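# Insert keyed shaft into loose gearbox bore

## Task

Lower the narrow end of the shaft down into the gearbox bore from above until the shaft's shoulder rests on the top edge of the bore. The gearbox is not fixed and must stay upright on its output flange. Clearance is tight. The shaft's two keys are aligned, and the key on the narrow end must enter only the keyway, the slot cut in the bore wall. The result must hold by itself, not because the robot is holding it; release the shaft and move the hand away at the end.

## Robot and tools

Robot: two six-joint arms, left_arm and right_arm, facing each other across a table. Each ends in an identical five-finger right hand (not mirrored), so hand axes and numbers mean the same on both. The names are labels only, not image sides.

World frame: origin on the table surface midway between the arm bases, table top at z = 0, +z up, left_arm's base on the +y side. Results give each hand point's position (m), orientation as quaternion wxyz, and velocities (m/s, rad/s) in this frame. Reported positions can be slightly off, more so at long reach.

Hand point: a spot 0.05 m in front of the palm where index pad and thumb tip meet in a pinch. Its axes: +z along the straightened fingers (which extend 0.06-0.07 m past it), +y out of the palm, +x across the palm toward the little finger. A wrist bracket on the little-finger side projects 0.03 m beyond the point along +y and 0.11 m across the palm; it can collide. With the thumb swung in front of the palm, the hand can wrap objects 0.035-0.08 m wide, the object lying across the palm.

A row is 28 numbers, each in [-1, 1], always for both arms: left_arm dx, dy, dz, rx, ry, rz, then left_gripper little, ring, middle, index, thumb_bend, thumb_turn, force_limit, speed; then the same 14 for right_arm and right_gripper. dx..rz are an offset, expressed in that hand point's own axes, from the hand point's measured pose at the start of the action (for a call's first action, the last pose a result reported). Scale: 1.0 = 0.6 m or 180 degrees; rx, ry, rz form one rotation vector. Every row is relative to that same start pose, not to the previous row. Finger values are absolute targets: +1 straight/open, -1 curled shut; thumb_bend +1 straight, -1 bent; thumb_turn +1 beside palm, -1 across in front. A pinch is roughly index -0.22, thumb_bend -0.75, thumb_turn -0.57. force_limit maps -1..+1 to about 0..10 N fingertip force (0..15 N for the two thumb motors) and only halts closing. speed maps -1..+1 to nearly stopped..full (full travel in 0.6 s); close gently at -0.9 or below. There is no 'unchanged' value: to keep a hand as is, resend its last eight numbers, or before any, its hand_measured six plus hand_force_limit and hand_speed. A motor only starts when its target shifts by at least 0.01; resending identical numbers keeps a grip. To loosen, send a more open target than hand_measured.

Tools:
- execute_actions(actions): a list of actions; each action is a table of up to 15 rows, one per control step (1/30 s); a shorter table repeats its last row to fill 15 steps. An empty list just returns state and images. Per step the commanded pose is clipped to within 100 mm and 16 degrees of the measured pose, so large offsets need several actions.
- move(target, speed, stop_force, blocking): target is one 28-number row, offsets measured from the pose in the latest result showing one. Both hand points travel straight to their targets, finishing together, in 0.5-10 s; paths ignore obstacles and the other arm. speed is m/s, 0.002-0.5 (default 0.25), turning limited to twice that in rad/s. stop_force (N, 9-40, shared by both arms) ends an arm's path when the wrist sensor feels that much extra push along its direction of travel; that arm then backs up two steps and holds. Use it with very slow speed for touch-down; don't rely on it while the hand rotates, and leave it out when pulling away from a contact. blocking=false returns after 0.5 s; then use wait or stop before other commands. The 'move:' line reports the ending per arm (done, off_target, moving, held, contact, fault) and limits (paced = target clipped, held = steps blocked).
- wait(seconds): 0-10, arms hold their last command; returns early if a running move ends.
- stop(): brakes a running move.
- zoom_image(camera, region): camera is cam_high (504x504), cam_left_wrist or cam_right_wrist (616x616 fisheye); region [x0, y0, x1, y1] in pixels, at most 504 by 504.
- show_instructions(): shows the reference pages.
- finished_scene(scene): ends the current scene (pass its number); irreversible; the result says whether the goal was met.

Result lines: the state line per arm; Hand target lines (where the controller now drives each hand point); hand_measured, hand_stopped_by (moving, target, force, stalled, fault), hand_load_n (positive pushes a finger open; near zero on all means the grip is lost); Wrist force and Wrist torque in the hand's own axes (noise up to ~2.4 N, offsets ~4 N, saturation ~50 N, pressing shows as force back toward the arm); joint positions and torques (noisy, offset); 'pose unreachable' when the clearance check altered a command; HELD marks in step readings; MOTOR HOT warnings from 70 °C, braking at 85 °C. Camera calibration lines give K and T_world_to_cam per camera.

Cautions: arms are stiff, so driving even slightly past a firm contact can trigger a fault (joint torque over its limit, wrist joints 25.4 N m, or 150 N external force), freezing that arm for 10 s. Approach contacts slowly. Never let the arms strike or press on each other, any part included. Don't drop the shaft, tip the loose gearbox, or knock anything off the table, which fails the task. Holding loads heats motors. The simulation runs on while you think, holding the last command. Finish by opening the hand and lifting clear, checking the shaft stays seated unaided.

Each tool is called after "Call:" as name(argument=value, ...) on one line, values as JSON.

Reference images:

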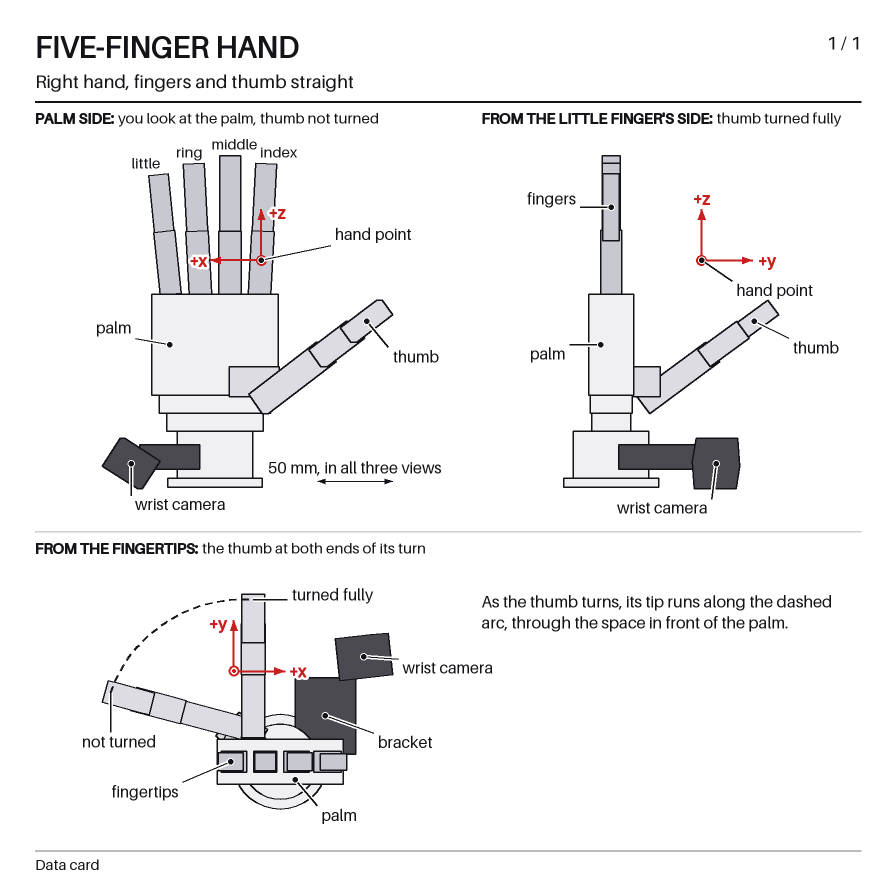

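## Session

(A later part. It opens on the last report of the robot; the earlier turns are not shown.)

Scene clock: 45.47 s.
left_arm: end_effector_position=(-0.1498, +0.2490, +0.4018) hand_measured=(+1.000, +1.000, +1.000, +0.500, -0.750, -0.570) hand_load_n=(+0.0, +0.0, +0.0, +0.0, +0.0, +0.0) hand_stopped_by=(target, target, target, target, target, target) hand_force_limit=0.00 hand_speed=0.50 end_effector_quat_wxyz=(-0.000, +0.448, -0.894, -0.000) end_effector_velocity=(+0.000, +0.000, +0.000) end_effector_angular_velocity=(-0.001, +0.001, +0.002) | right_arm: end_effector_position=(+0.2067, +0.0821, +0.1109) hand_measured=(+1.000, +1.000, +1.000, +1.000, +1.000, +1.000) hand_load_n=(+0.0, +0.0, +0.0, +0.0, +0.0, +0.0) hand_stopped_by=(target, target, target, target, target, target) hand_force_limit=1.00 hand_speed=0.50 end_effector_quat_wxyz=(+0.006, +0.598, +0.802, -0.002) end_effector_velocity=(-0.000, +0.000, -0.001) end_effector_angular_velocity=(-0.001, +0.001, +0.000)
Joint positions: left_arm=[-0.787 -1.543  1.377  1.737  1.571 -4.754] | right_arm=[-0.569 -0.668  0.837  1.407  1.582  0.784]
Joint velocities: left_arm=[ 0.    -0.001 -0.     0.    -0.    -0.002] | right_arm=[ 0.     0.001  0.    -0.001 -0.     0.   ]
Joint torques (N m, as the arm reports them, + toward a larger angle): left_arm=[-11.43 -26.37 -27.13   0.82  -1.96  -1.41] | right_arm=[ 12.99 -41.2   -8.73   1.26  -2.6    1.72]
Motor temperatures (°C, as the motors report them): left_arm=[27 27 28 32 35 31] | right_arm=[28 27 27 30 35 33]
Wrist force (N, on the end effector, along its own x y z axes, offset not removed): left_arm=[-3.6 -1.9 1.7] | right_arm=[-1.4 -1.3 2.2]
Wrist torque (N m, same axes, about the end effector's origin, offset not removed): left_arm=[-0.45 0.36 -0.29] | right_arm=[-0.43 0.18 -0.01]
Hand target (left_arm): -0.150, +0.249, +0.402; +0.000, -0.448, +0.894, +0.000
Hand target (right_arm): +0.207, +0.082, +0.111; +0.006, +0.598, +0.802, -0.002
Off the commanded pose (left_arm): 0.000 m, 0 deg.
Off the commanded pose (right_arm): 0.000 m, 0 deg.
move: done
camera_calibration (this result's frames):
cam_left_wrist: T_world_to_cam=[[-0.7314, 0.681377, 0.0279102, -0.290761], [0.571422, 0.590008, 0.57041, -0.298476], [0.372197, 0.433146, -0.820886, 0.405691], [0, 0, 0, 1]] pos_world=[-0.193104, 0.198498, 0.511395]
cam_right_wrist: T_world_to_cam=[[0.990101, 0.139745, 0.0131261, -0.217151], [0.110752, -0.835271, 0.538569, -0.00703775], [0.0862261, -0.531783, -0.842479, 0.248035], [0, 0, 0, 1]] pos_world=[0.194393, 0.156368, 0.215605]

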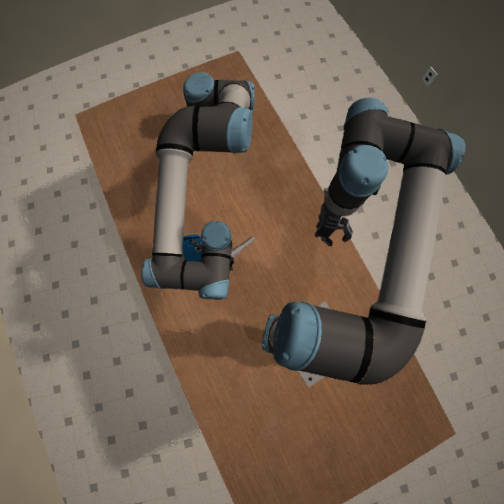

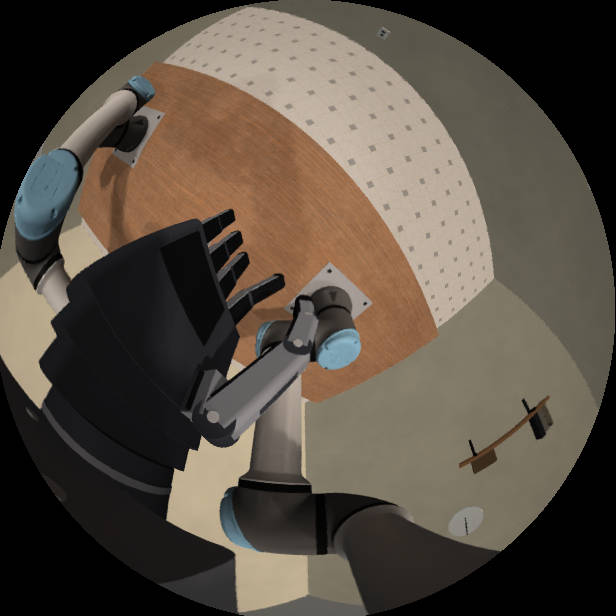

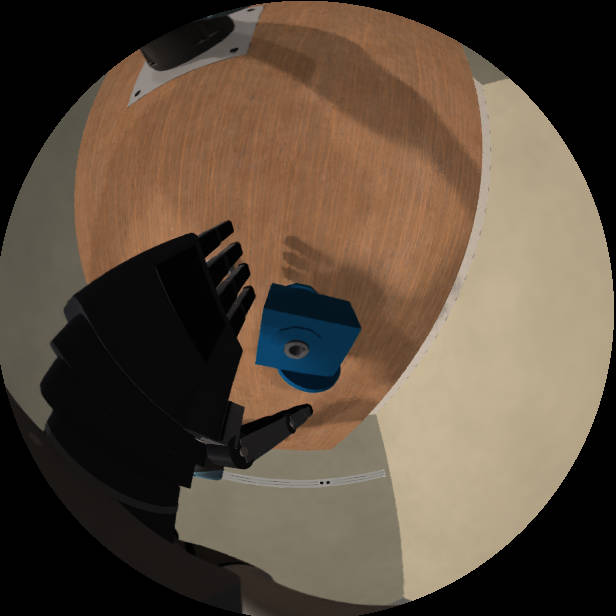

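Call:
move(target=[0,0,0,0,0,0,1,1,1,0.5,-0.75,-0.57,0,0.5,0,-0.005,0.055,0,0,0,1,1,1,1,1,1,1,0.5], speed=0.04, stop_force=10)

Call:
move(target=[0,0,0,0,0,0,1,1,1,0.5,-0.75,-0.57,0,0.5,0.03,-0.2,0,0,0,0,1,1,1,1,1,1,1,0.5], speed=0.06)

Call:
move(target=[0,0,0,0,0,0,1,1,1,0.5,-0.75,-0.57,0,0.5,-0.15,0.03,-0.25,0,0,0.5,1,1,1,0.5,-0.75,-0.57,1,0.5], speed=0.3)

Scene clock: 46.83 s.
left_arm: end_effector_position=(-0.1498, +0.2489, +0.4018) hand_measured=(+1.000, +1.000, +1.000, +0.500, -0.750, -0.570) hand_load_n=(+0.0, +0.0, +0.0, +0.0, +0.0, +0.0) hand_stopped_by=(target, target, target, target, target, target) hand_force_limit=0.00 hand_speed=0.50 end_effector_quat_wxyz=(-0.000, +0.448, -0.894, -0.000) end_effector_velocity=(-0.000, -0.001, -0.001) end_effector_angular_velocity=(+0.001, -0.002, +0.001) | right_arm: end_effector_position=(+0.2041, +0.0810, +0.0780) hand_measured=(+1.000, +1.000, +1.000, +1.000, +1.000, +1.000) hand_load_n=(+0.0, +0.0, +0.0, +0.0, +0.0, +0.0) hand_stopped_by=(target, target, target, target, target, target) hand_force_limit=1.00 hand_speed=0.50 end_effector_quat_wxyz=(+0.006, +0.598, +0.802, -0.002) end_effector_velocity=(+0.000, +0.001, -0.001) end_effector_angular_velocity=(+0.003, -0.001, +0.000)
Joint positions: left_arm=[-0.787 -1.543  1.377  1.737  1.571 -4.754] | right_arm=[-0.566 -0.653  0.894  1.335  1.582  0.787]
Joint velocities: left_arm=[-0.     0.002  0.001 -0.001 -0.001 -0.001] | right_arm=[ 0.     0.     0.002 -0.006 -0.001 -0.   ]
Joint torques (N m, as the arm reports them, + toward a larger angle): left_arm=[ -8.92 -25.03 -25.07   3.39  -1.78  -1.5 ] | right_arm=[ 12.31 -41.01  -9.28   1.21  -2.58   1.72]
Motor temperatures (°C, as the motors report them): left_arm=[27 27 28 32 35 31] | right_arm=[28 27 27 30 35 33]
Wrist force (N, on the end effector, along its own x y z axes, offset not removed): left_arm=[0.2 0.5 -0.1] | right_arm=[0.9 -0.9 2.7]
Wrist torque (N m, same axes, about the end effector's origin, offset not removed): left_arm=[0.08 -0.14 0.06] | right_arm=[-0.34 -0.06 0.13]
Hand target (left_arm): -0.150, +0.249, +0.402; +0.000, -0.448, +0.894, +0.000
Hand target (right_arm): +0.204, +0.081, +0.078; +0.006, +0.598, +0.802, -0.002
Off the commanded pose (left_arm): 0.000 m, 0 deg.
Off the commanded pose (right_arm): 0.000 m, 0 deg.
move: done
camera_calibration (this result's frames):
cam_left_wrist: T_world_to_cam=[[-0.731392, 0.681386, 0.0279059, -0.290762], [0.571447, 0.590027, 0.570365, -0.298445], [0.372174, 0.433108, -0.820917, 0.405713], [0, 0, 0, 1]] pos_world=[-0.193111, 0.198494, 0.511393]
cam_right_wrist: T_world_to_cam=[[0.990101, 0.139742, 0.0131239, -0.213994], [0.11075, -0.835265, 0.538578, 0.0100228], [0.0862238, -0.531793, -0.842474, 0.219923], [0, 0, 0, 1]] pos_world=[0.191803, 0.155229, 0.182689]

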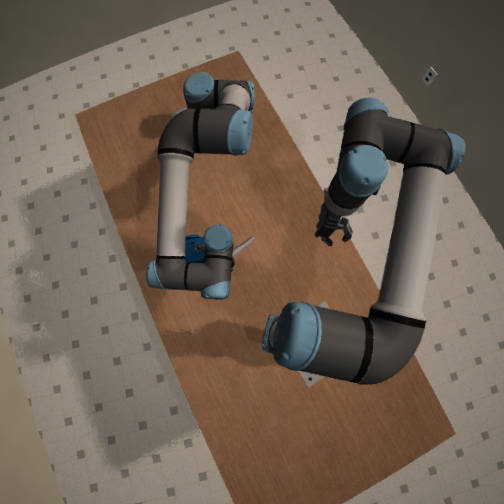

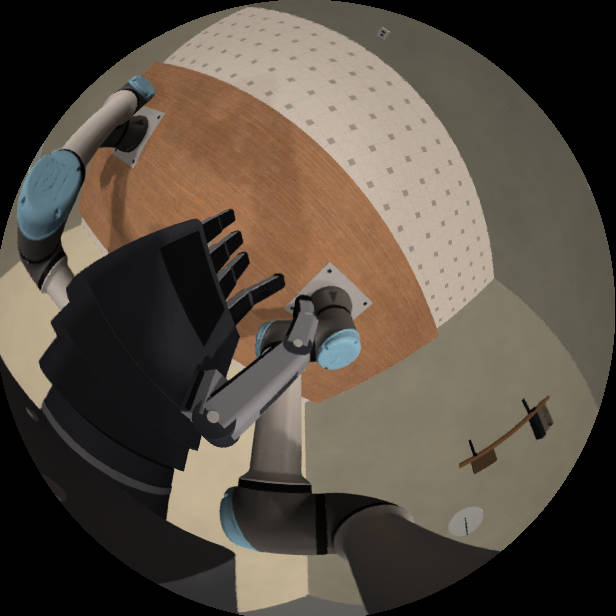

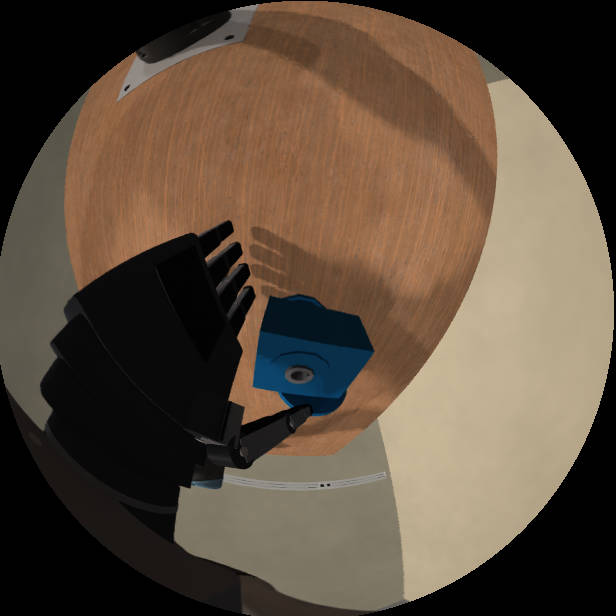

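Scene clock: 49.23 s.
left_arm: end_effector_position=(-0.1498, +0.2489, +0.4018) hand_measured=(+1.000, +1.000, +1.000, +0.500, -0.750, -0.570) hand_load_n=(+0.0, +0.0, +0.0, +0.0, +0.0, +0.0) hand_stopped_by=(target, target, target, target, target, target) hand_force_limit=0.00 hand_speed=0.50 end_effector_quat_wxyz=(-0.000, +0.448, -0.894, -0.000) end_effector_velocity=(-0.000, -0.000, -0.000) end_effector_angular_velocity=(+0.001, -0.000, -0.002) | right_arm: end_effector_position=(+0.0841, +0.0638, +0.0772) hand_measured=(+1.000, +1.000, +1.000, +1.000, +1.000, +1.000) hand_load_n=(+0.0, +0.0, -0.5, +0.0, +0.0, +0.0) hand_stopped_by=(target, target, target, target, target, target) hand_force_limit=1.00 hand_speed=0.50 end_effector_quat_wxyz=(+0.006, +0.598, +0.802, -0.002) end_effector_velocity=(-0.001, -0.001, -0.000) end_effector_angular_velocity=(-0.001, -0.000, -0.001)
Joint positions: left_arm=[-0.787 -1.543  1.377  1.737  1.571 -4.754] | right_arm=[-0.393 -0.761  1.098  1.241  1.581  0.96 ]
Joint velocities: left_arm=[-0.     0.001 -0.     0.     0.001  0.001] | right_arm=[ 0.001 -0.001  0.002 -0.001  0.001  0.002]
Joint torques (N m, as the arm reports them, + toward a larger angle): left_arm=[ -8.47 -24.93 -25.39   3.49  -1.99  -1.57] | right_arm=[ 12.91 -53.94  -7.69   1.35  -1.68   1.86]
Motor temperatures (°C, as the motors report them): left_arm=[27 27 28 32 35 31] | right_arm=[28 27 27 30 35 33]
Wrist force (N, on the end effector, along its own x y z axes, offset not removed): left_arm=[-1.2 2.0 1.6] | right_arm=[-0.5 0.3 0.5]
Wrist torque (N m, same axes, about the end effector's origin, offset not removed): left_arm=[0.20 0.21 0.06] | right_arm=[-0.16 0.15 0.13]
Hand target (left_arm): -0.150, +0.249, +0.402; +0.000, -0.448, +0.894, +0.000
Hand target (right_arm): +0.084, +0.064, +0.077; +0.006, +0.598, +0.802, -0.002
Off the commanded pose (left_arm): 0.000 m, 0 deg.
Off the commanded pose (right_arm): 0.000 m, 0 deg.
move: done
camera_calibration (this result's frames):
cam_left_wrist: T_world_to_cam=[[-0.731392, 0.681386, 0.027906, -0.290762], [0.571448, 0.590027, 0.570365, -0.298445], [0.372173, 0.433108, -0.820917, 0.405713], [0, 0, 0, 1]] pos_world=[-0.193111, 0.198494, 0.511393]
cam_right_wrist: T_world_to_cam=[[0.990099, 0.139746, 0.0131906, -0.0927644], [0.110703, -0.835176, 0.538726, 0.00937977], [0.0863015, -0.531932, -0.842378, 0.220431], [0, 0, 0, 1]] pos_world=[0.071784, 0.138052, 0.181857]

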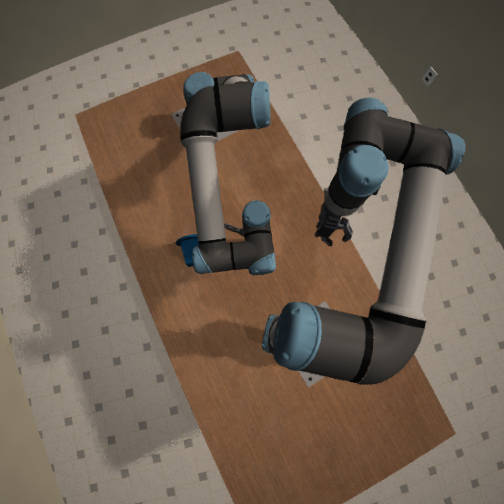

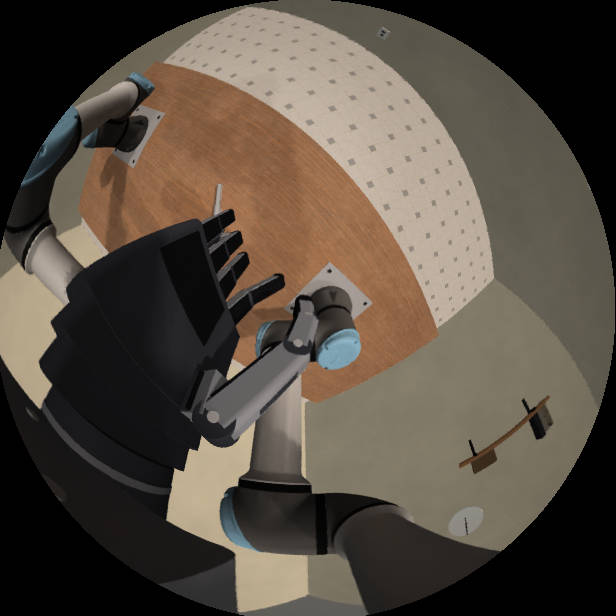

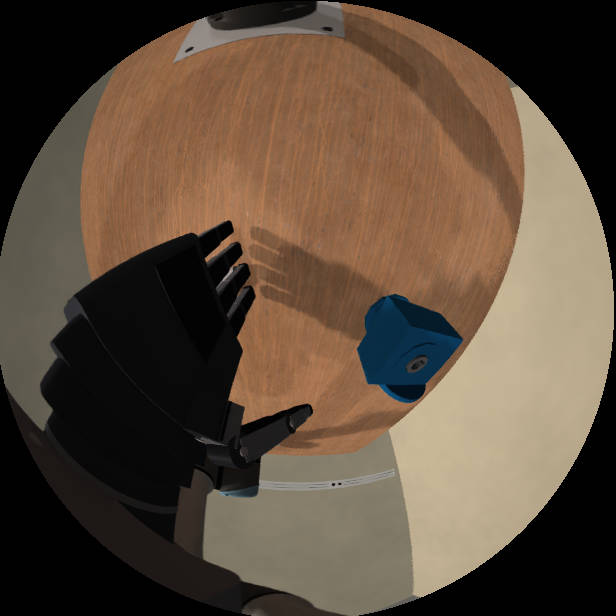

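Scene clock: 52.33 s.
left_arm: end_effector_position=(-0.1498, +0.2489, +0.4018) hand_measured=(+1.000, +1.000, +1.000, +0.500, -0.750, -0.570) hand_load_n=(+0.0, +0.0, +0.0, +0.0, +0.0, +0.0) hand_stopped_by=(target, target, target, target, target, target) hand_force_limit=0.00 hand_speed=0.50 end_effector_quat_wxyz=(-0.000, +0.448, -0.894, -0.000) end_effector_velocity=(+0.000, +0.000, -0.001) end_effector_angular_velocity=(+0.003, -0.003, -0.001) | right_arm: end_effector_position=(+0.1259, -0.0158, +0.2283) hand_measured=(+1.000, +1.000, +1.000, +0.500, -0.750, -0.570) hand_load_n=(+0.0, +0.0, +0.0, +0.0, +0.0, +0.0) hand_stopped_by=(target, target, target, target, target, target) hand_force_limit=1.00 hand_speed=0.50 end_effector_quat_wxyz=(+0.005, +0.989, +0.145, +0.003) end_effector_velocity=(-0.000, -0.000, +0.001) end_effector_angular_velocity=(-0.001, +0.002, -0.008)
Joint positions: left_arm=[-0.787 -1.543  1.377  1.737  1.571 -4.754] | right_arm=[-0.602 -0.837  0.839  1.574  1.582  2.321]
Joint velocities: left_arm=[-0.     0.001  0.002  0.001 -0.     0.001] | right_arm=[-0.001 -0.    -0.001  0.003 -0.001  0.007]
Joint torques (N m, as the arm reports them, + toward a larger angle): left_arm=[ -8.49 -24.89 -25.92   3.49  -1.78  -1.36] | right_arm=[-14.78 -52.99 -30.08   4.28   2.5    1.76]
Motor temperatures (°C, as the motors report them): left_arm=[27 27 28 32 35 31] | right_arm=[28 27 27 30 35 33]
Wrist force (N, on the end effector, along its own x y z axes, offset not removed): left_arm=[-4.4 -2.0 -1.1] | right_arm=[-4.2 1.8 -0.3]
Wrist torque (N m, same axes, about the end effector's origin, offset not removed): left_arm=[-0.18 0.53 -0.25] | right_arm=[0.22 0.72 -0.05]
Hand target (left_arm): -0.150, +0.249, +0.402; +0.000, -0.448, +0.894, +0.000
Hand target (right_arm): +0.126, -0.016, +0.228; +0.005, +0.989, +0.144, +0.003
Off the commanded pose (left_arm): 0.000 m, 0 deg.
Off the commanded pose (right_arm): 0.000 m, 0 deg.
move: done
camera_calibration (this result's frames):
cam_left_wrist: T_world_to_cam=[[-0.731392, 0.681386, 0.0279061, -0.290762], [0.571447, 0.590026, 0.570365, -0.298445], [0.372173, 0.433108, -0.820917, 0.405713], [0, 0, 0, 1]] pos_world=[-0.193111, 0.198494, 0.511393]
cam_right_wrist: T_world_to_cam=[[0.140163, -0.989971, 0.0176497, -0.0368604], [-0.843989, -0.110136, 0.524932, -0.00834351], [-0.517723, -0.0884722, -0.850961, 0.386792], [0, 0, 0, 1]] pos_world=[0.198376, -0.00318933, 0.334176]

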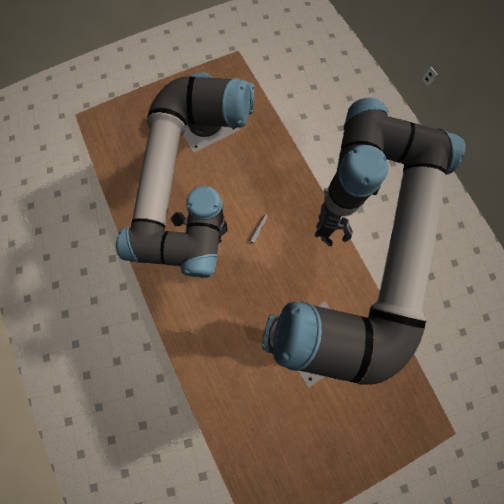

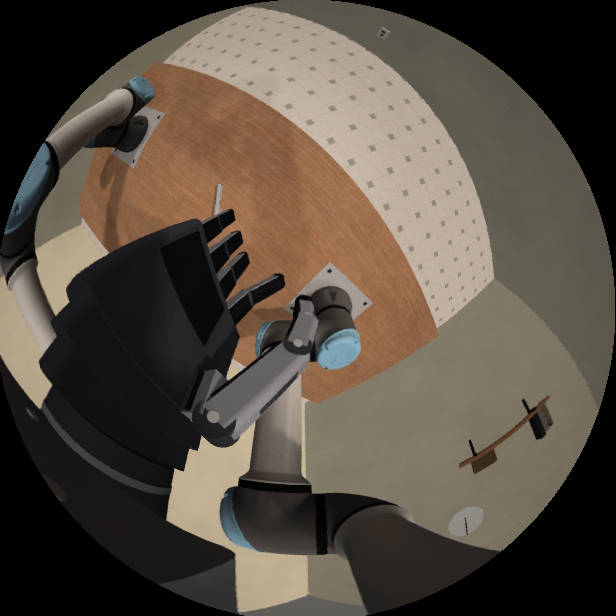

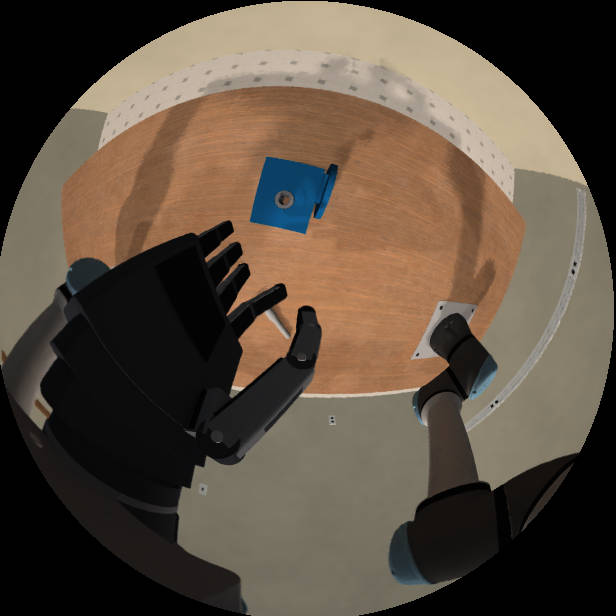

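Call:
move(target=[0,0,0,0,0,0,1,1,1,0.5,-0.75,-0.57,0,0.5,-0.395,0.038,0.21,0,0,0.145,1,1,1,1,1,1,1,0.5], speed=0.3)

Call:
move(target=[0,0,0,0,0,0,1,1,1,0.5,-0.75,-0.57,0,0.5,0,0,0.042,0,0,0,1,1,1,1,1,1,1,0.5], speed=0.05, stop_force=10)

Call:
move(target=[0,0,0,0,0,0,1,1,1,0.5,-0.75,-0.57,0,0.5,0,-0.15,0,0,0,0,1,1,1,1,1,1,1,0.5], speed=0.05)

Call:
move(target=[0,0,0,0,0,0,1,1,1,0.5,-0.75,-0.57,0,0.5,0.1,0.03,-0.2,0,0,0,1,1,1,1,1,1,1,0.5])

Scene clock: 54.20 s.
left_arm: end_effector_position=(-0.1498, +0.2489, +0.4018) hand_measured=(+1.000, +1.000, +1.000, +0.500, -0.750, -0.570) hand_load_n=(+0.0, +0.0, +0.0, +0.0, +0.0, +0.0) hand_stopped_by=(target, target, target, target, target, target) hand_force_limit=0.00 hand_speed=0.50 end_effector_quat_wxyz=(-0.000, +0.448, -0.894, -0.000) end_effector_velocity=(-0.000, +0.000, +0.001) end_effector_angular_velocity=(-0.003, +0.003, +0.000) | right_arm: end_effector_position=(-0.0934, -0.1068, +0.1014) hand_measured=(+1.000, +1.000, +1.000, +1.000, +1.000, +1.000) hand_load_n=(+0.0, +0.0, +0.0, +0.0, +0.0, +0.0) hand_stopped_by=(target, target, target, target, target, target) hand_force_limit=1.00 hand_speed=0.50 end_effector_quat_wxyz=(-0.005, -0.997, +0.082, -0.004) end_effector_velocity=(-0.001, +0.000, -0.001) end_effector_angular_velocity=(+0.002, +0.000, -0.003)
Joint positions: left_arm=[-0.787 -1.543  1.377  1.737  1.571 -4.754] | right_arm=[-0.333 -1.086  1.585  1.079  1.58   3.046]
Joint velocities: left_arm=[-0.001 -0.003 -0.    -0.001  0.001 -0.001] | right_arm=[ 0.002 -0.001  0.002 -0.004 -0.001  0.005]
Joint torques (N m, as the arm reports them, + toward a larger angle): left_arm=[ -8.72 -25.17 -25.16   3.55  -1.89  -1.43] | right_arm=[ 12.16 -41.52  -6.15   1.32   2.39   1.67]
Motor temperatures (°C, as the motors report them): left_arm=[27 27 28 32 35 31] | right_arm=[28 27 27 30 35 33]
Wrist force (N, on the end effector, along its own x y z axes, offset not removed): left_arm=[-3.0 -0.3 0.2] | right_arm=[-2.5 -2.5 1.8]
Wrist torque (N m, same axes, about the end effector's origin, offset not removed): left_arm=[0.16 0.33 -0.24] | right_arm=[-0.60 0.49 -0.14]
Hand target (left_arm): -0.150, +0.249, +0.402; +0.000, -0.448, +0.894, +0.000
Hand target (right_arm): -0.093, -0.107, +0.101; +0.005, +0.997, -0.082, +0.004
Off the commanded pose (left_arm): 0.000 m, 0 deg.
Off the commanded pose (right_arm): 0.000 m, 0 deg.
move: done
camera_calibration (this result's frames):
cam_left_wrist: T_world_to_cam=[[-0.731392, 0.681386, 0.0279061, -0.290762], [0.571447, 0.590026, 0.570365, -0.298445], [0.372174, 0.433108, -0.820917, 0.405713], [0, 0, 0, 1]] pos_world=[-0.193111, 0.198494, 0.511393]
cam_right_wrist: T_world_to_cam=[[-0.309516, -0.950786, 0.0143477, -0.131461], [-0.809051, 0.271244, 0.521405, -0.0924338], [-0.499636, 0.149775, -0.853189, 0.184612], [0, 0, 0, 1]] pos_world=[-0.0232343, -0.127569, 0.20759]

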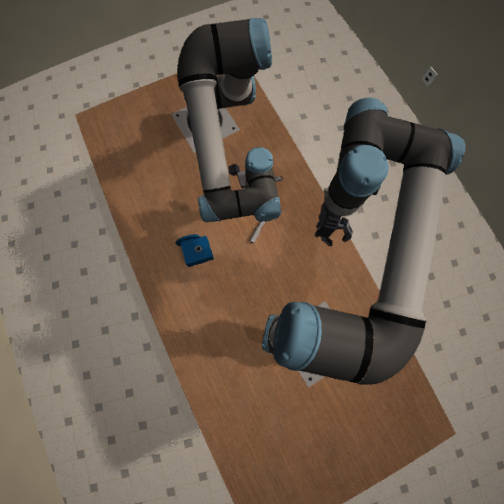

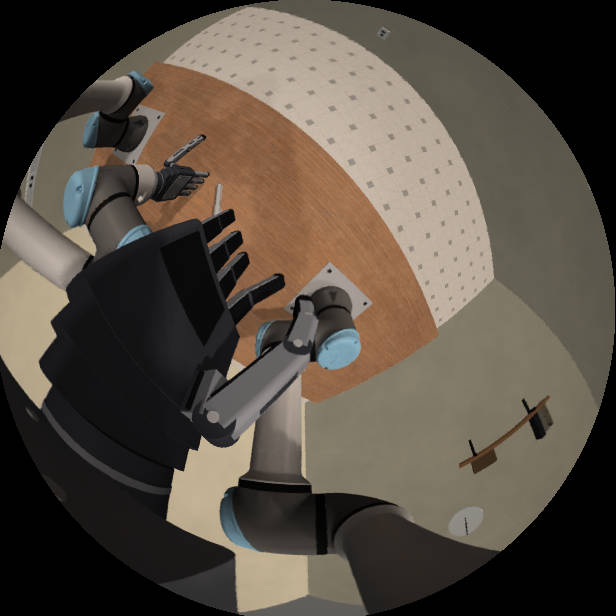

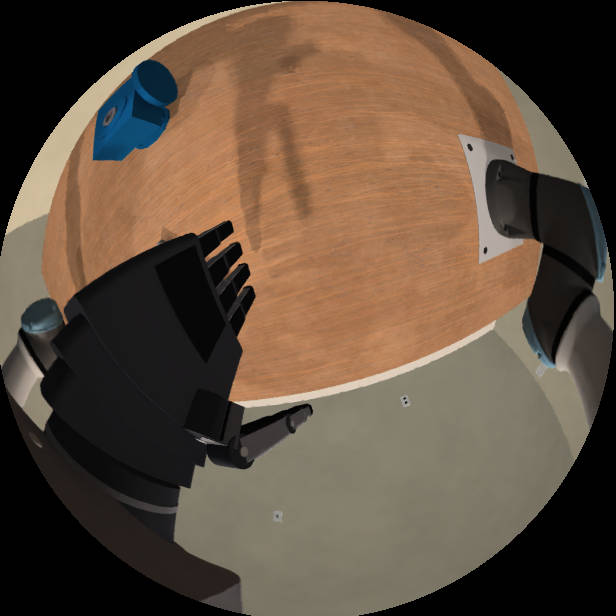

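Scene clock: 55.07 s.
left_arm: end_effector_position=(-0.1498, +0.2489, +0.4018) hand_measured=(+1.000, +1.000, +1.000, +0.500, -0.750, -0.570) hand_load_n=(+0.0, +0.0, +0.0, +0.0, +0.0, +0.0) hand_stopped_by=(target, target, target, target, target, target) hand_force_limit=0.00 hand_speed=0.50 end_effector_quat_wxyz=(-0.000, +0.448, -0.894, -0.000) end_effector_velocity=(-0.000, -0.001, -0.000) end_effector_angular_velocity=(+0.000, -0.001, +0.001) | right_arm: end_effector_position=(-0.0932, -0.1070, +0.0763) hand_measured=(+1.000, +1.000, +1.000, +1.000, +1.000, +1.000) hand_load_n=(+0.0, +0.0, +0.0, +0.0, +0.0, +0.0) hand_stopped_by=(target, target, target, target, target, target) hand_force_limit=1.00 hand_speed=0.50 end_effector_quat_wxyz=(-0.005, -0.997, +0.082, -0.004) end_effector_velocity=(+0.000, +0.000, -0.001) end_effector_angular_velocity=(+0.001, -0.001, -0.001)
Joint positions: left_arm=[-0.787 -1.543  1.377  1.737  1.571 -4.754] | right_arm=[-0.333 -1.056  1.613  1.022  1.58   3.045]
Joint velocities: left_arm=[ 0.001  0.002 -0.001 -0.    -0.001 -0.   ] | right_arm=[-0.001  0.001  0.    -0.003  0.    -0.   ]
Joint torques (N m, as the arm reports them, + toward a larger angle): left_arm=[ -9.11 -25.08 -25.74   3.55  -1.82  -1.38] | right_arm=[-15.61 -25.29  -5.9    1.35   1.32  -1.53]
Motor temperatures (°C, as the motors report them): left_arm=[27 27 28 32 35 31] | right_arm=[28 27 27 30 35 33]
Wrist force (N, on the end effector, along its own x y z axes, offset not removed): left_arm=[-1.8 1.6 0.2] | right_arm=[-0.5 -2.3 1.4]
Wrist torque (N m, same axes, about the end effector's origin, offset not removed): left_arm=[0.19 0.17 -0.12] | right_arm=[-0.29 0.19 0.03]
Hand target (left_arm): -0.150, +0.249, +0.402; +0.000, -0.448, +0.894, +0.000
Hand target (right_arm): -0.093, -0.107, +0.076; +0.005, +0.997, -0.082, +0.004
Off the commanded pose (left_arm): 0.000 m, 0 deg.
Off the commanded pose (right_arm): 0.000 m, 0 deg.
move: done
camera_calibration (this result's frames):
cam_left_wrist: T_world_to_cam=[[-0.731392, 0.681386, 0.0279061, -0.290762], [0.571448, 0.590026, 0.570365, -0.298445], [0.372173, 0.433108, -0.820917, 0.405713], [0, 0, 0, 1]] pos_world=[-0.193111, 0.198494, 0.511393]
cam_right_wrist: T_world_to_cam=[[-0.309488, -0.950795, 0.0143414, -0.131246], [-0.809073, 0.271221, 0.521382, -0.079117], [-0.499618, 0.149758, -0.853203, 0.16331], [0, 0, 0, 1]] pos_world=[-0.0230379, -0.127787, 0.182469]

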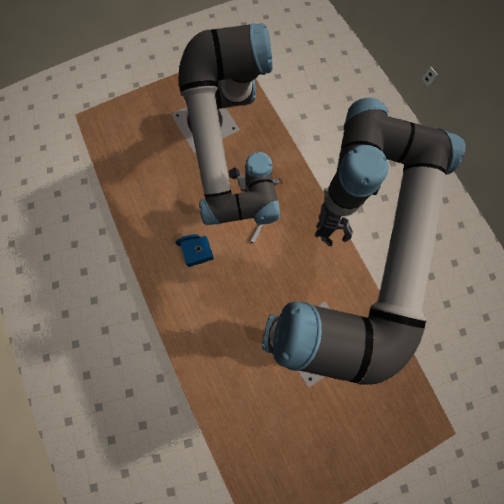

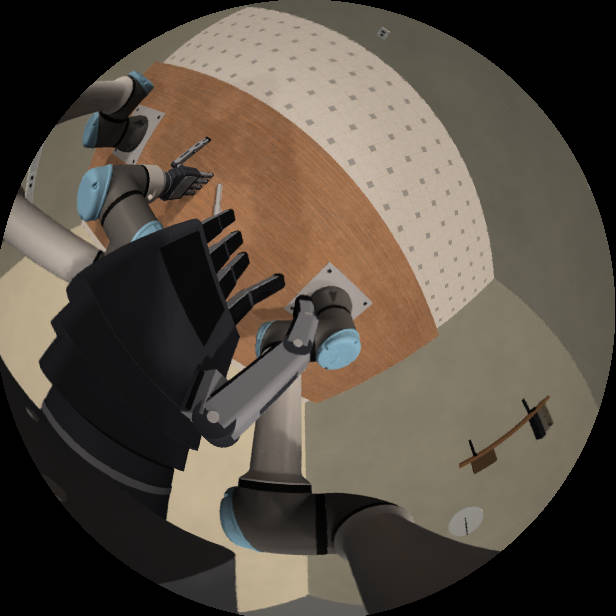

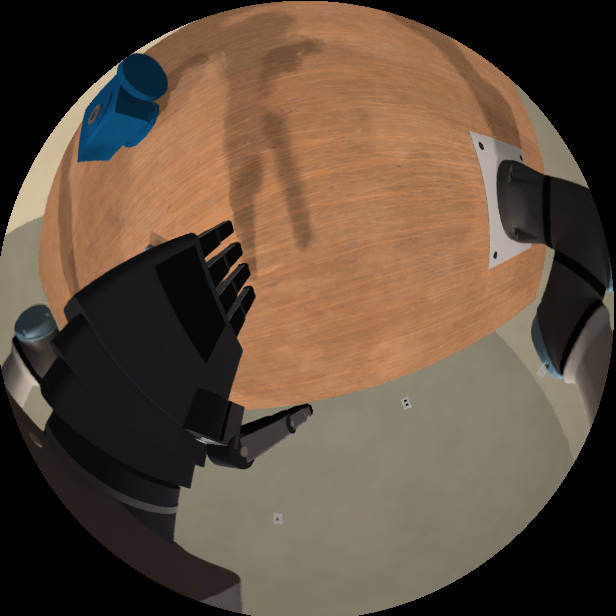

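Scene clock: 57.23 s.
left_arm: end_effector_position=(-0.1498, +0.2489, +0.4018) hand_measured=(+1.000, +1.000, +1.000, +0.500, -0.750, -0.570) hand_load_n=(+0.0, +0.0, +0.0, +0.0, +0.0, +0.0) hand_stopped_by=(target, target, target, target, target, target) hand_force_limit=0.00 hand_speed=0.50 end_effector_quat_wxyz=(-0.000, +0.448, -0.894, -0.000) end_effector_velocity=(-0.000, -0.000, +0.000) end_effector_angular_velocity=(-0.001, +0.001, +0.001) | right_arm: end_effector_position=(-0.0786, -0.0184, +0.0756) hand_measured=(+1.000, +1.000, +1.000, +1.000, +1.000, +1.000) hand_load_n=(+0.0, -0.5, +0.0, +0.0, +0.0, +0.0) hand_stopped_by=(target, target, target, target, target, target) hand_force_limit=1.00 hand_speed=0.50 end_effector_quat_wxyz=(-0.005, -0.997, +0.082, -0.004) end_effector_velocity=(+0.001, +0.001, +0.000) end_effector_angular_velocity=(+0.000, -0.000, -0.001)
Joint positions: left_arm=[-0.787 -1.543  1.377  1.737  1.571 -4.754] | right_arm=[-0.317 -0.864  1.286  1.156  1.58   3.061]
Joint velocities: left_arm=[ 0.     0.    -0.002 -0.001  0.    -0.001] | right_arm=[-0.     0.003 -0.005  0.002  0.     0.   ]
Joint torques (N m, as the arm reports them, + toward a larger angle): left_arm=[ -9.33 -24.61 -25.62   3.6   -1.77  -1.5 ] | right_arm=[ 12.77 -33.45 -28.15   3.94   0.24   1.82]
Motor temperatures (°C, as the motors report them): left_arm=[27 27 28 32 35 31] | right_arm=[28 27 27 30 35 33]
Wrist force (N, on the end effector, along its own x y z axes, offset not removed): left_arm=[-3.6 0.5 2.5] | right_arm=[0.7 -1.5 2.9]
Wrist torque (N m, same axes, about the end effector's origin, offset not removed): left_arm=[0.08 0.56 -0.27] | right_arm=[-0.45 0.04 0.30]
Hand target (left_arm): -0.150, +0.249, +0.402; +0.000, -0.448, +0.894, +0.000
Hand target (right_arm): -0.079, -0.018, +0.076; +0.005, +0.997, -0.082, +0.004
Off the commanded pose (left_arm): 0.000 m, 0 deg.
Off the commanded pose (right_arm): 0.000 m, 0 deg.
move: done
camera_calibration (this result's frames):
cam_left_wrist: T_world_to_cam=[[-0.731392, 0.681386, 0.0279061, -0.290762], [0.571448, 0.590026, 0.570365, -0.298445], [0.372173, 0.433108, -0.820917, 0.405713], [0, 0, 0, 1]] pos_world=[-0.193111, 0.198494, 0.511393]
cam_right_wrist: T_world_to_cam=[[-0.309491, -0.950794, 0.0143316, -0.0424052], [-0.809019, 0.271203, 0.521477, -0.0909978], [-0.499704, 0.149798, -0.853145, 0.156737], [0, 0, 0, 1]] pos_world=[-0.00842108, -0.0391186, 0.18178]

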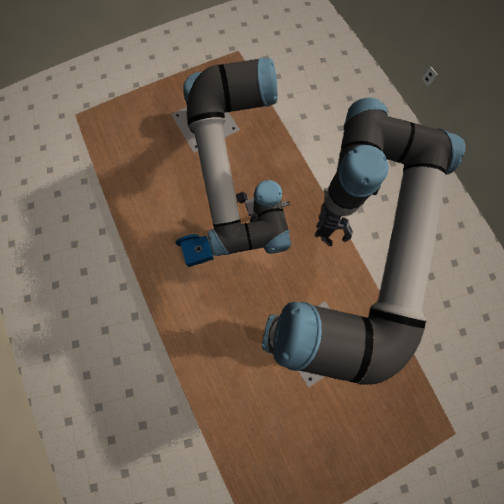

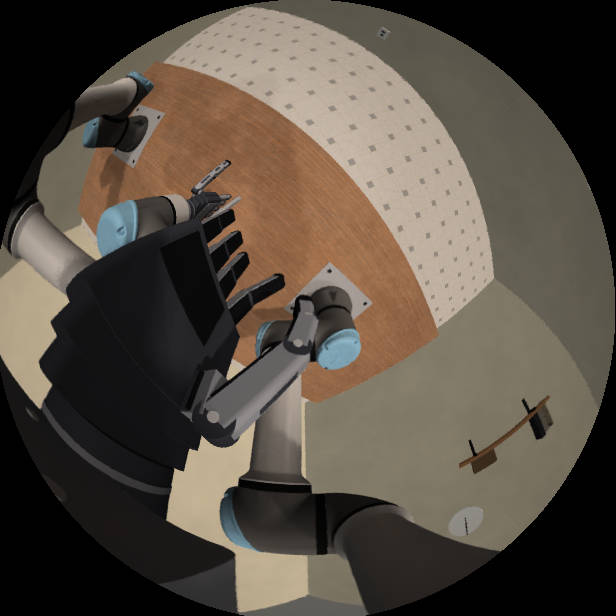

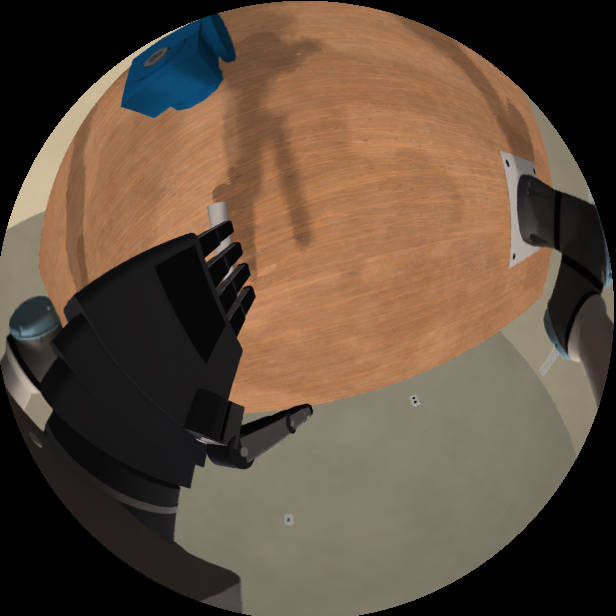

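Scene clock: 58.33 s.
left_arm: end_effector_position=(-0.1498, +0.2489, +0.4018) hand_measured=(+1.000, +1.000, +1.000, +0.500, -0.750, -0.570) hand_load_n=(+0.0, +0.0, +0.0, +0.0, +0.0, +0.0) hand_stopped_by=(target, target, target, target, target, target) hand_force_limit=0.00 hand_speed=0.50 end_effector_quat_wxyz=(-0.000, +0.448, -0.894, -0.000) end_effector_velocity=(+0.000, +0.000, +0.001) end_effector_angular_velocity=(-0.002, +0.001, -0.000) | right_arm: end_effector_position=(-0.0233, -0.0448, +0.1962) hand_measured=(+1.000, +1.000, +1.000, +1.000, +1.000, +1.000) hand_load_n=(+0.0, +0.0, +0.0, +0.0, +0.0, +0.0) hand_stopped_by=(target, target, target, target, target, target) hand_force_limit=1.00 hand_speed=0.50 end_effector_quat_wxyz=(-0.004, -0.997, +0.082, -0.004) end_effector_velocity=(+0.001, +0.000, +0.001) end_effector_angular_velocity=(+0.001, +0.000, +0.000)
Joint positions: left_arm=[-0.787 -1.543  1.377  1.737  1.571 -4.754] | right_arm=[-0.433 -1.013  1.211  1.378  1.581  2.945]
Joint velocities: left_arm=[-0.    -0.002 -0.001  0.    -0.     0.   ] | right_arm=[-0.001 -0.001 -0.001  0.001 -0.001 -0.001]
Joint torques (N m, as the arm reports them, + toward a larger angle): left_arm=[ -8.9  -25.08 -25.69   3.42  -1.8   -1.49] | right_arm=[-15.5  -45.52 -29.98   4.07  -2.65  -1.35]
Motor temperatures (°C, as the motors report them): left_arm=[27 27 28 32 35 31] | right_arm=[28 27 27 30 35 33]
Wrist force (N, on the end effector, along its own x y z axes, offset not removed): left_arm=[-2.9 2.6 -0.6] | right_arm=[-0.1 -1.5 -1.2]
Wrist torque (N m, same axes, about the end effector's origin, offset not removed): left_arm=[0.21 0.37 0.03] | right_arm=[-0.14 0.12 0.21]
Hand target (left_arm): -0.150, +0.249, +0.402; +0.000, -0.448, +0.894, +0.000
Hand target (right_arm): -0.023, -0.045, +0.196; +0.004, +0.997, -0.082, +0.004
Off the commanded pose (left_arm): 0.000 m, 0 deg.
Off the commanded pose (right_arm): 0.000 m, 0 deg.
move: done
camera_calibration (this result's frames):
cam_left_wrist: T_world_to_cam=[[-0.731392, 0.681386, 0.0279061, -0.290762], [0.571448, 0.590026, 0.570365, -0.298445], [0.372173, 0.433108, -0.820917, 0.405713], [0, 0, 0, 1]] pos_world=[-0.193111, 0.198494, 0.511393]
cam_right_wrist: T_world_to_cam=[[-0.309489, -0.950796, 0.0142781, -0.0521853], [-0.809006, 0.271168, 0.521514, -0.102012], [-0.499725, 0.149852, -0.853123, 0.291237], [0, 0, 0, 1]] pos_world=[0.0468592, -0.0655976, 0.302407]

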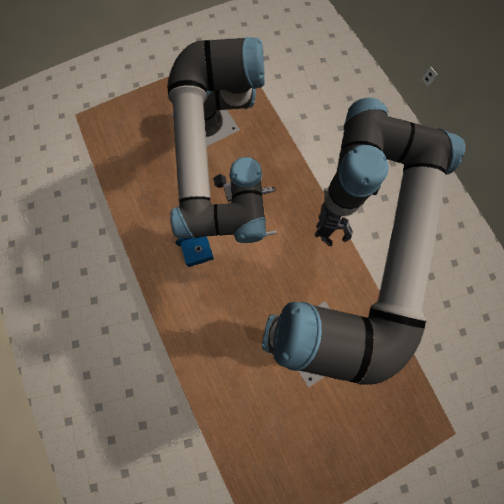

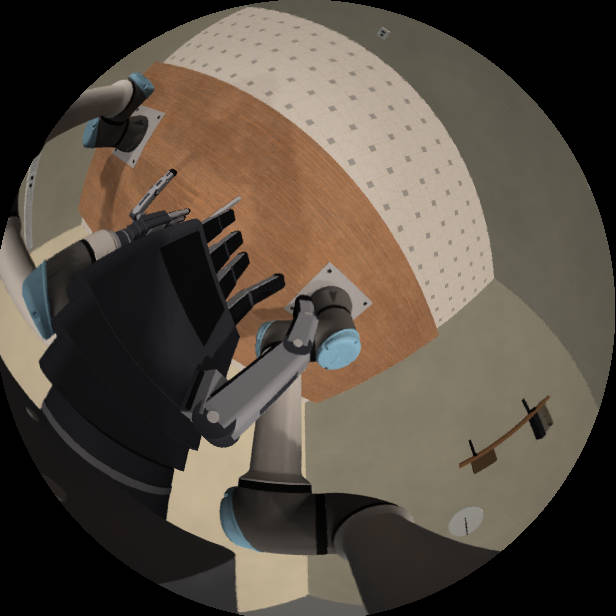

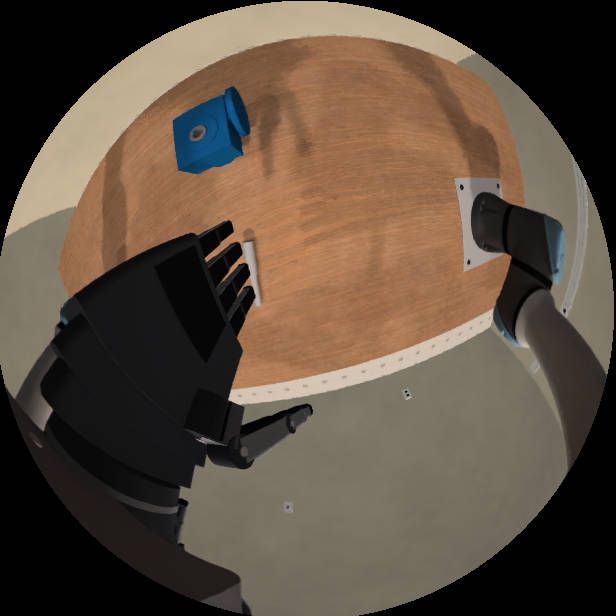

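Call:
move(target=[0,0,0,0,0,0,1,1,1,0.5,-0.75,-0.57,0,0.5,0.036,-0.119,0.193,0.389,0.017,0.024,1,1,1,0.3,-0.75,-0.57,1,0.5], speed=0.3)

Call:
zoom_image(camera="cam_right_wrist", region=[230, 200, 470, 440])

Scene clock: 61.13 s.
left_arm: end_effector_position=(-0.1498, +0.2489, +0.4018) hand_measured=(+1.000, +1.000, +1.000, +0.500, -0.750, -0.570) hand_load_n=(+0.0, +0.0, +0.0, +0.0, +0.0, +0.0) hand_stopped_by=(target, target, target, target, target, target) hand_force_limit=0.00 hand_speed=0.50 end_effector_quat_wxyz=(-0.000, +0.448, -0.894, -0.000) end_effector_velocity=(+0.000, +0.000, +0.000) end_effector_angular_velocity=(-0.001, +0.001, +0.001) | right_arm: end_effector_position=(+0.0106, +0.0211, +0.0799) hand_measured=(+1.000, +1.000, +1.000, +0.300, -0.750, -0.570) hand_load_n=(+0.0, +0.0, +0.0, +0.0, +0.0, +0.0) hand_stopped_by=(target, target, target, target, target, target) hand_force_limit=1.00 hand_speed=0.50 end_effector_quat_wxyz=(+0.566, -0.815, +0.100, -0.075) end_effector_velocity=(-0.001, +0.000, -0.001) end_effector_angular_velocity=(+0.007, -0.000, +0.001)
Joint positions: left_arm=[-0.787 -1.543  1.377  1.737  1.571 -4.754] | right_arm=[-0.585 -1.474  2.228 -0.387  1.328  3.04 ]
Joint velocities: left_arm=[ 0.    -0.001  0.001 -0.001  0.    -0.001] | right_arm=[ 0.     0.002  0.006 -0.016 -0.002  0.003]
Joint torques (N m, as the arm reports them, + toward a larger angle): left_arm=[ -8.71 -25.01 -25.78   3.56  -1.79  -1.44] | right_arm=[-15.11  -9.45  -6.5   -1.92  -2.73   1.61]
Motor temperatures (°C, as the motors report them): left_arm=[27 27 28 32 35 31] | right_arm=[28 27 27 30 35 33]
Wrist force (N, on the end effector, along its own x y z axes, offset not removed): left_arm=[-3.6 2.2 3.9] | right_arm=[-2.3 0.1 0.4]
Wrist torque (N m, same axes, about the end effector's origin, offset not removed): left_arm=[0.23 0.33 -0.12] | right_arm=[-0.04 0.45 0.17]
Hand target (left_arm): -0.150, +0.249, +0.402; +0.000, -0.448, +0.894, +0.000
Hand target (right_arm): +0.011, +0.021, +0.080; -0.566, +0.815, -0.100, +0.075
Off the commanded pose (left_arm): 0.000 m, 0 deg.
Off the commanded pose (right_arm): 0.000 m, 0 deg.
move: done
camera_calibration (this result's frames):
cam_left_wrist: T_world_to_cam=[[-0.731392, 0.681386, 0.0279059, -0.290762], [0.571447, 0.590026, 0.570365, -0.298445], [0.372174, 0.433108, -0.820917, 0.405713], [0, 0, 0, 1]] pos_world=[-0.193111, 0.198494, 0.511393]
cam_right_wrist: T_world_to_cam=[[-0.223663, -0.305657, -0.925499, 0.0832365], [-0.926195, -0.229067, 0.299483, -0.00229056], [-0.303541, 0.924177, -0.231864, 0.131026], [0, 0, 0, 1]] pos_world=[0.0562671, -0.0961738, 0.108101]

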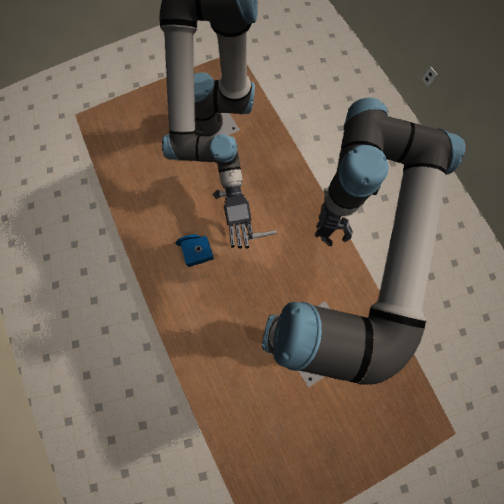

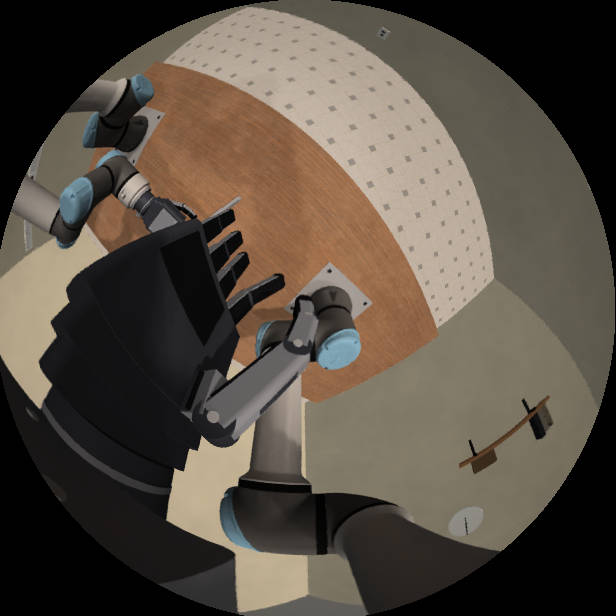

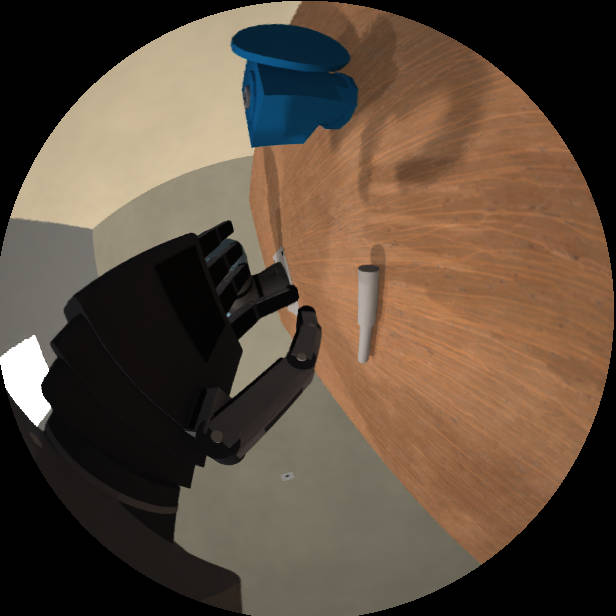

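Region (230, 200, 470, 440) of cam_right_wrist's 616x616 image, scaled by 2.100, with more detail than that image has.

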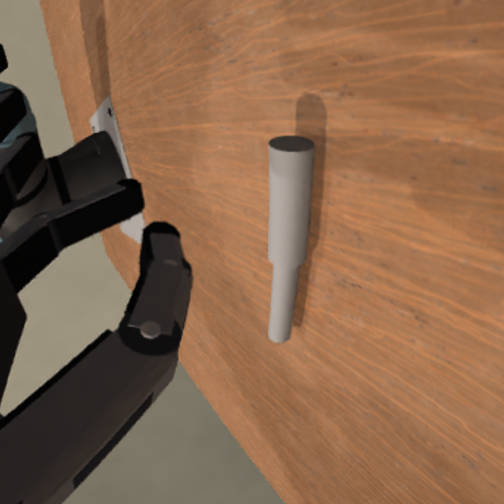

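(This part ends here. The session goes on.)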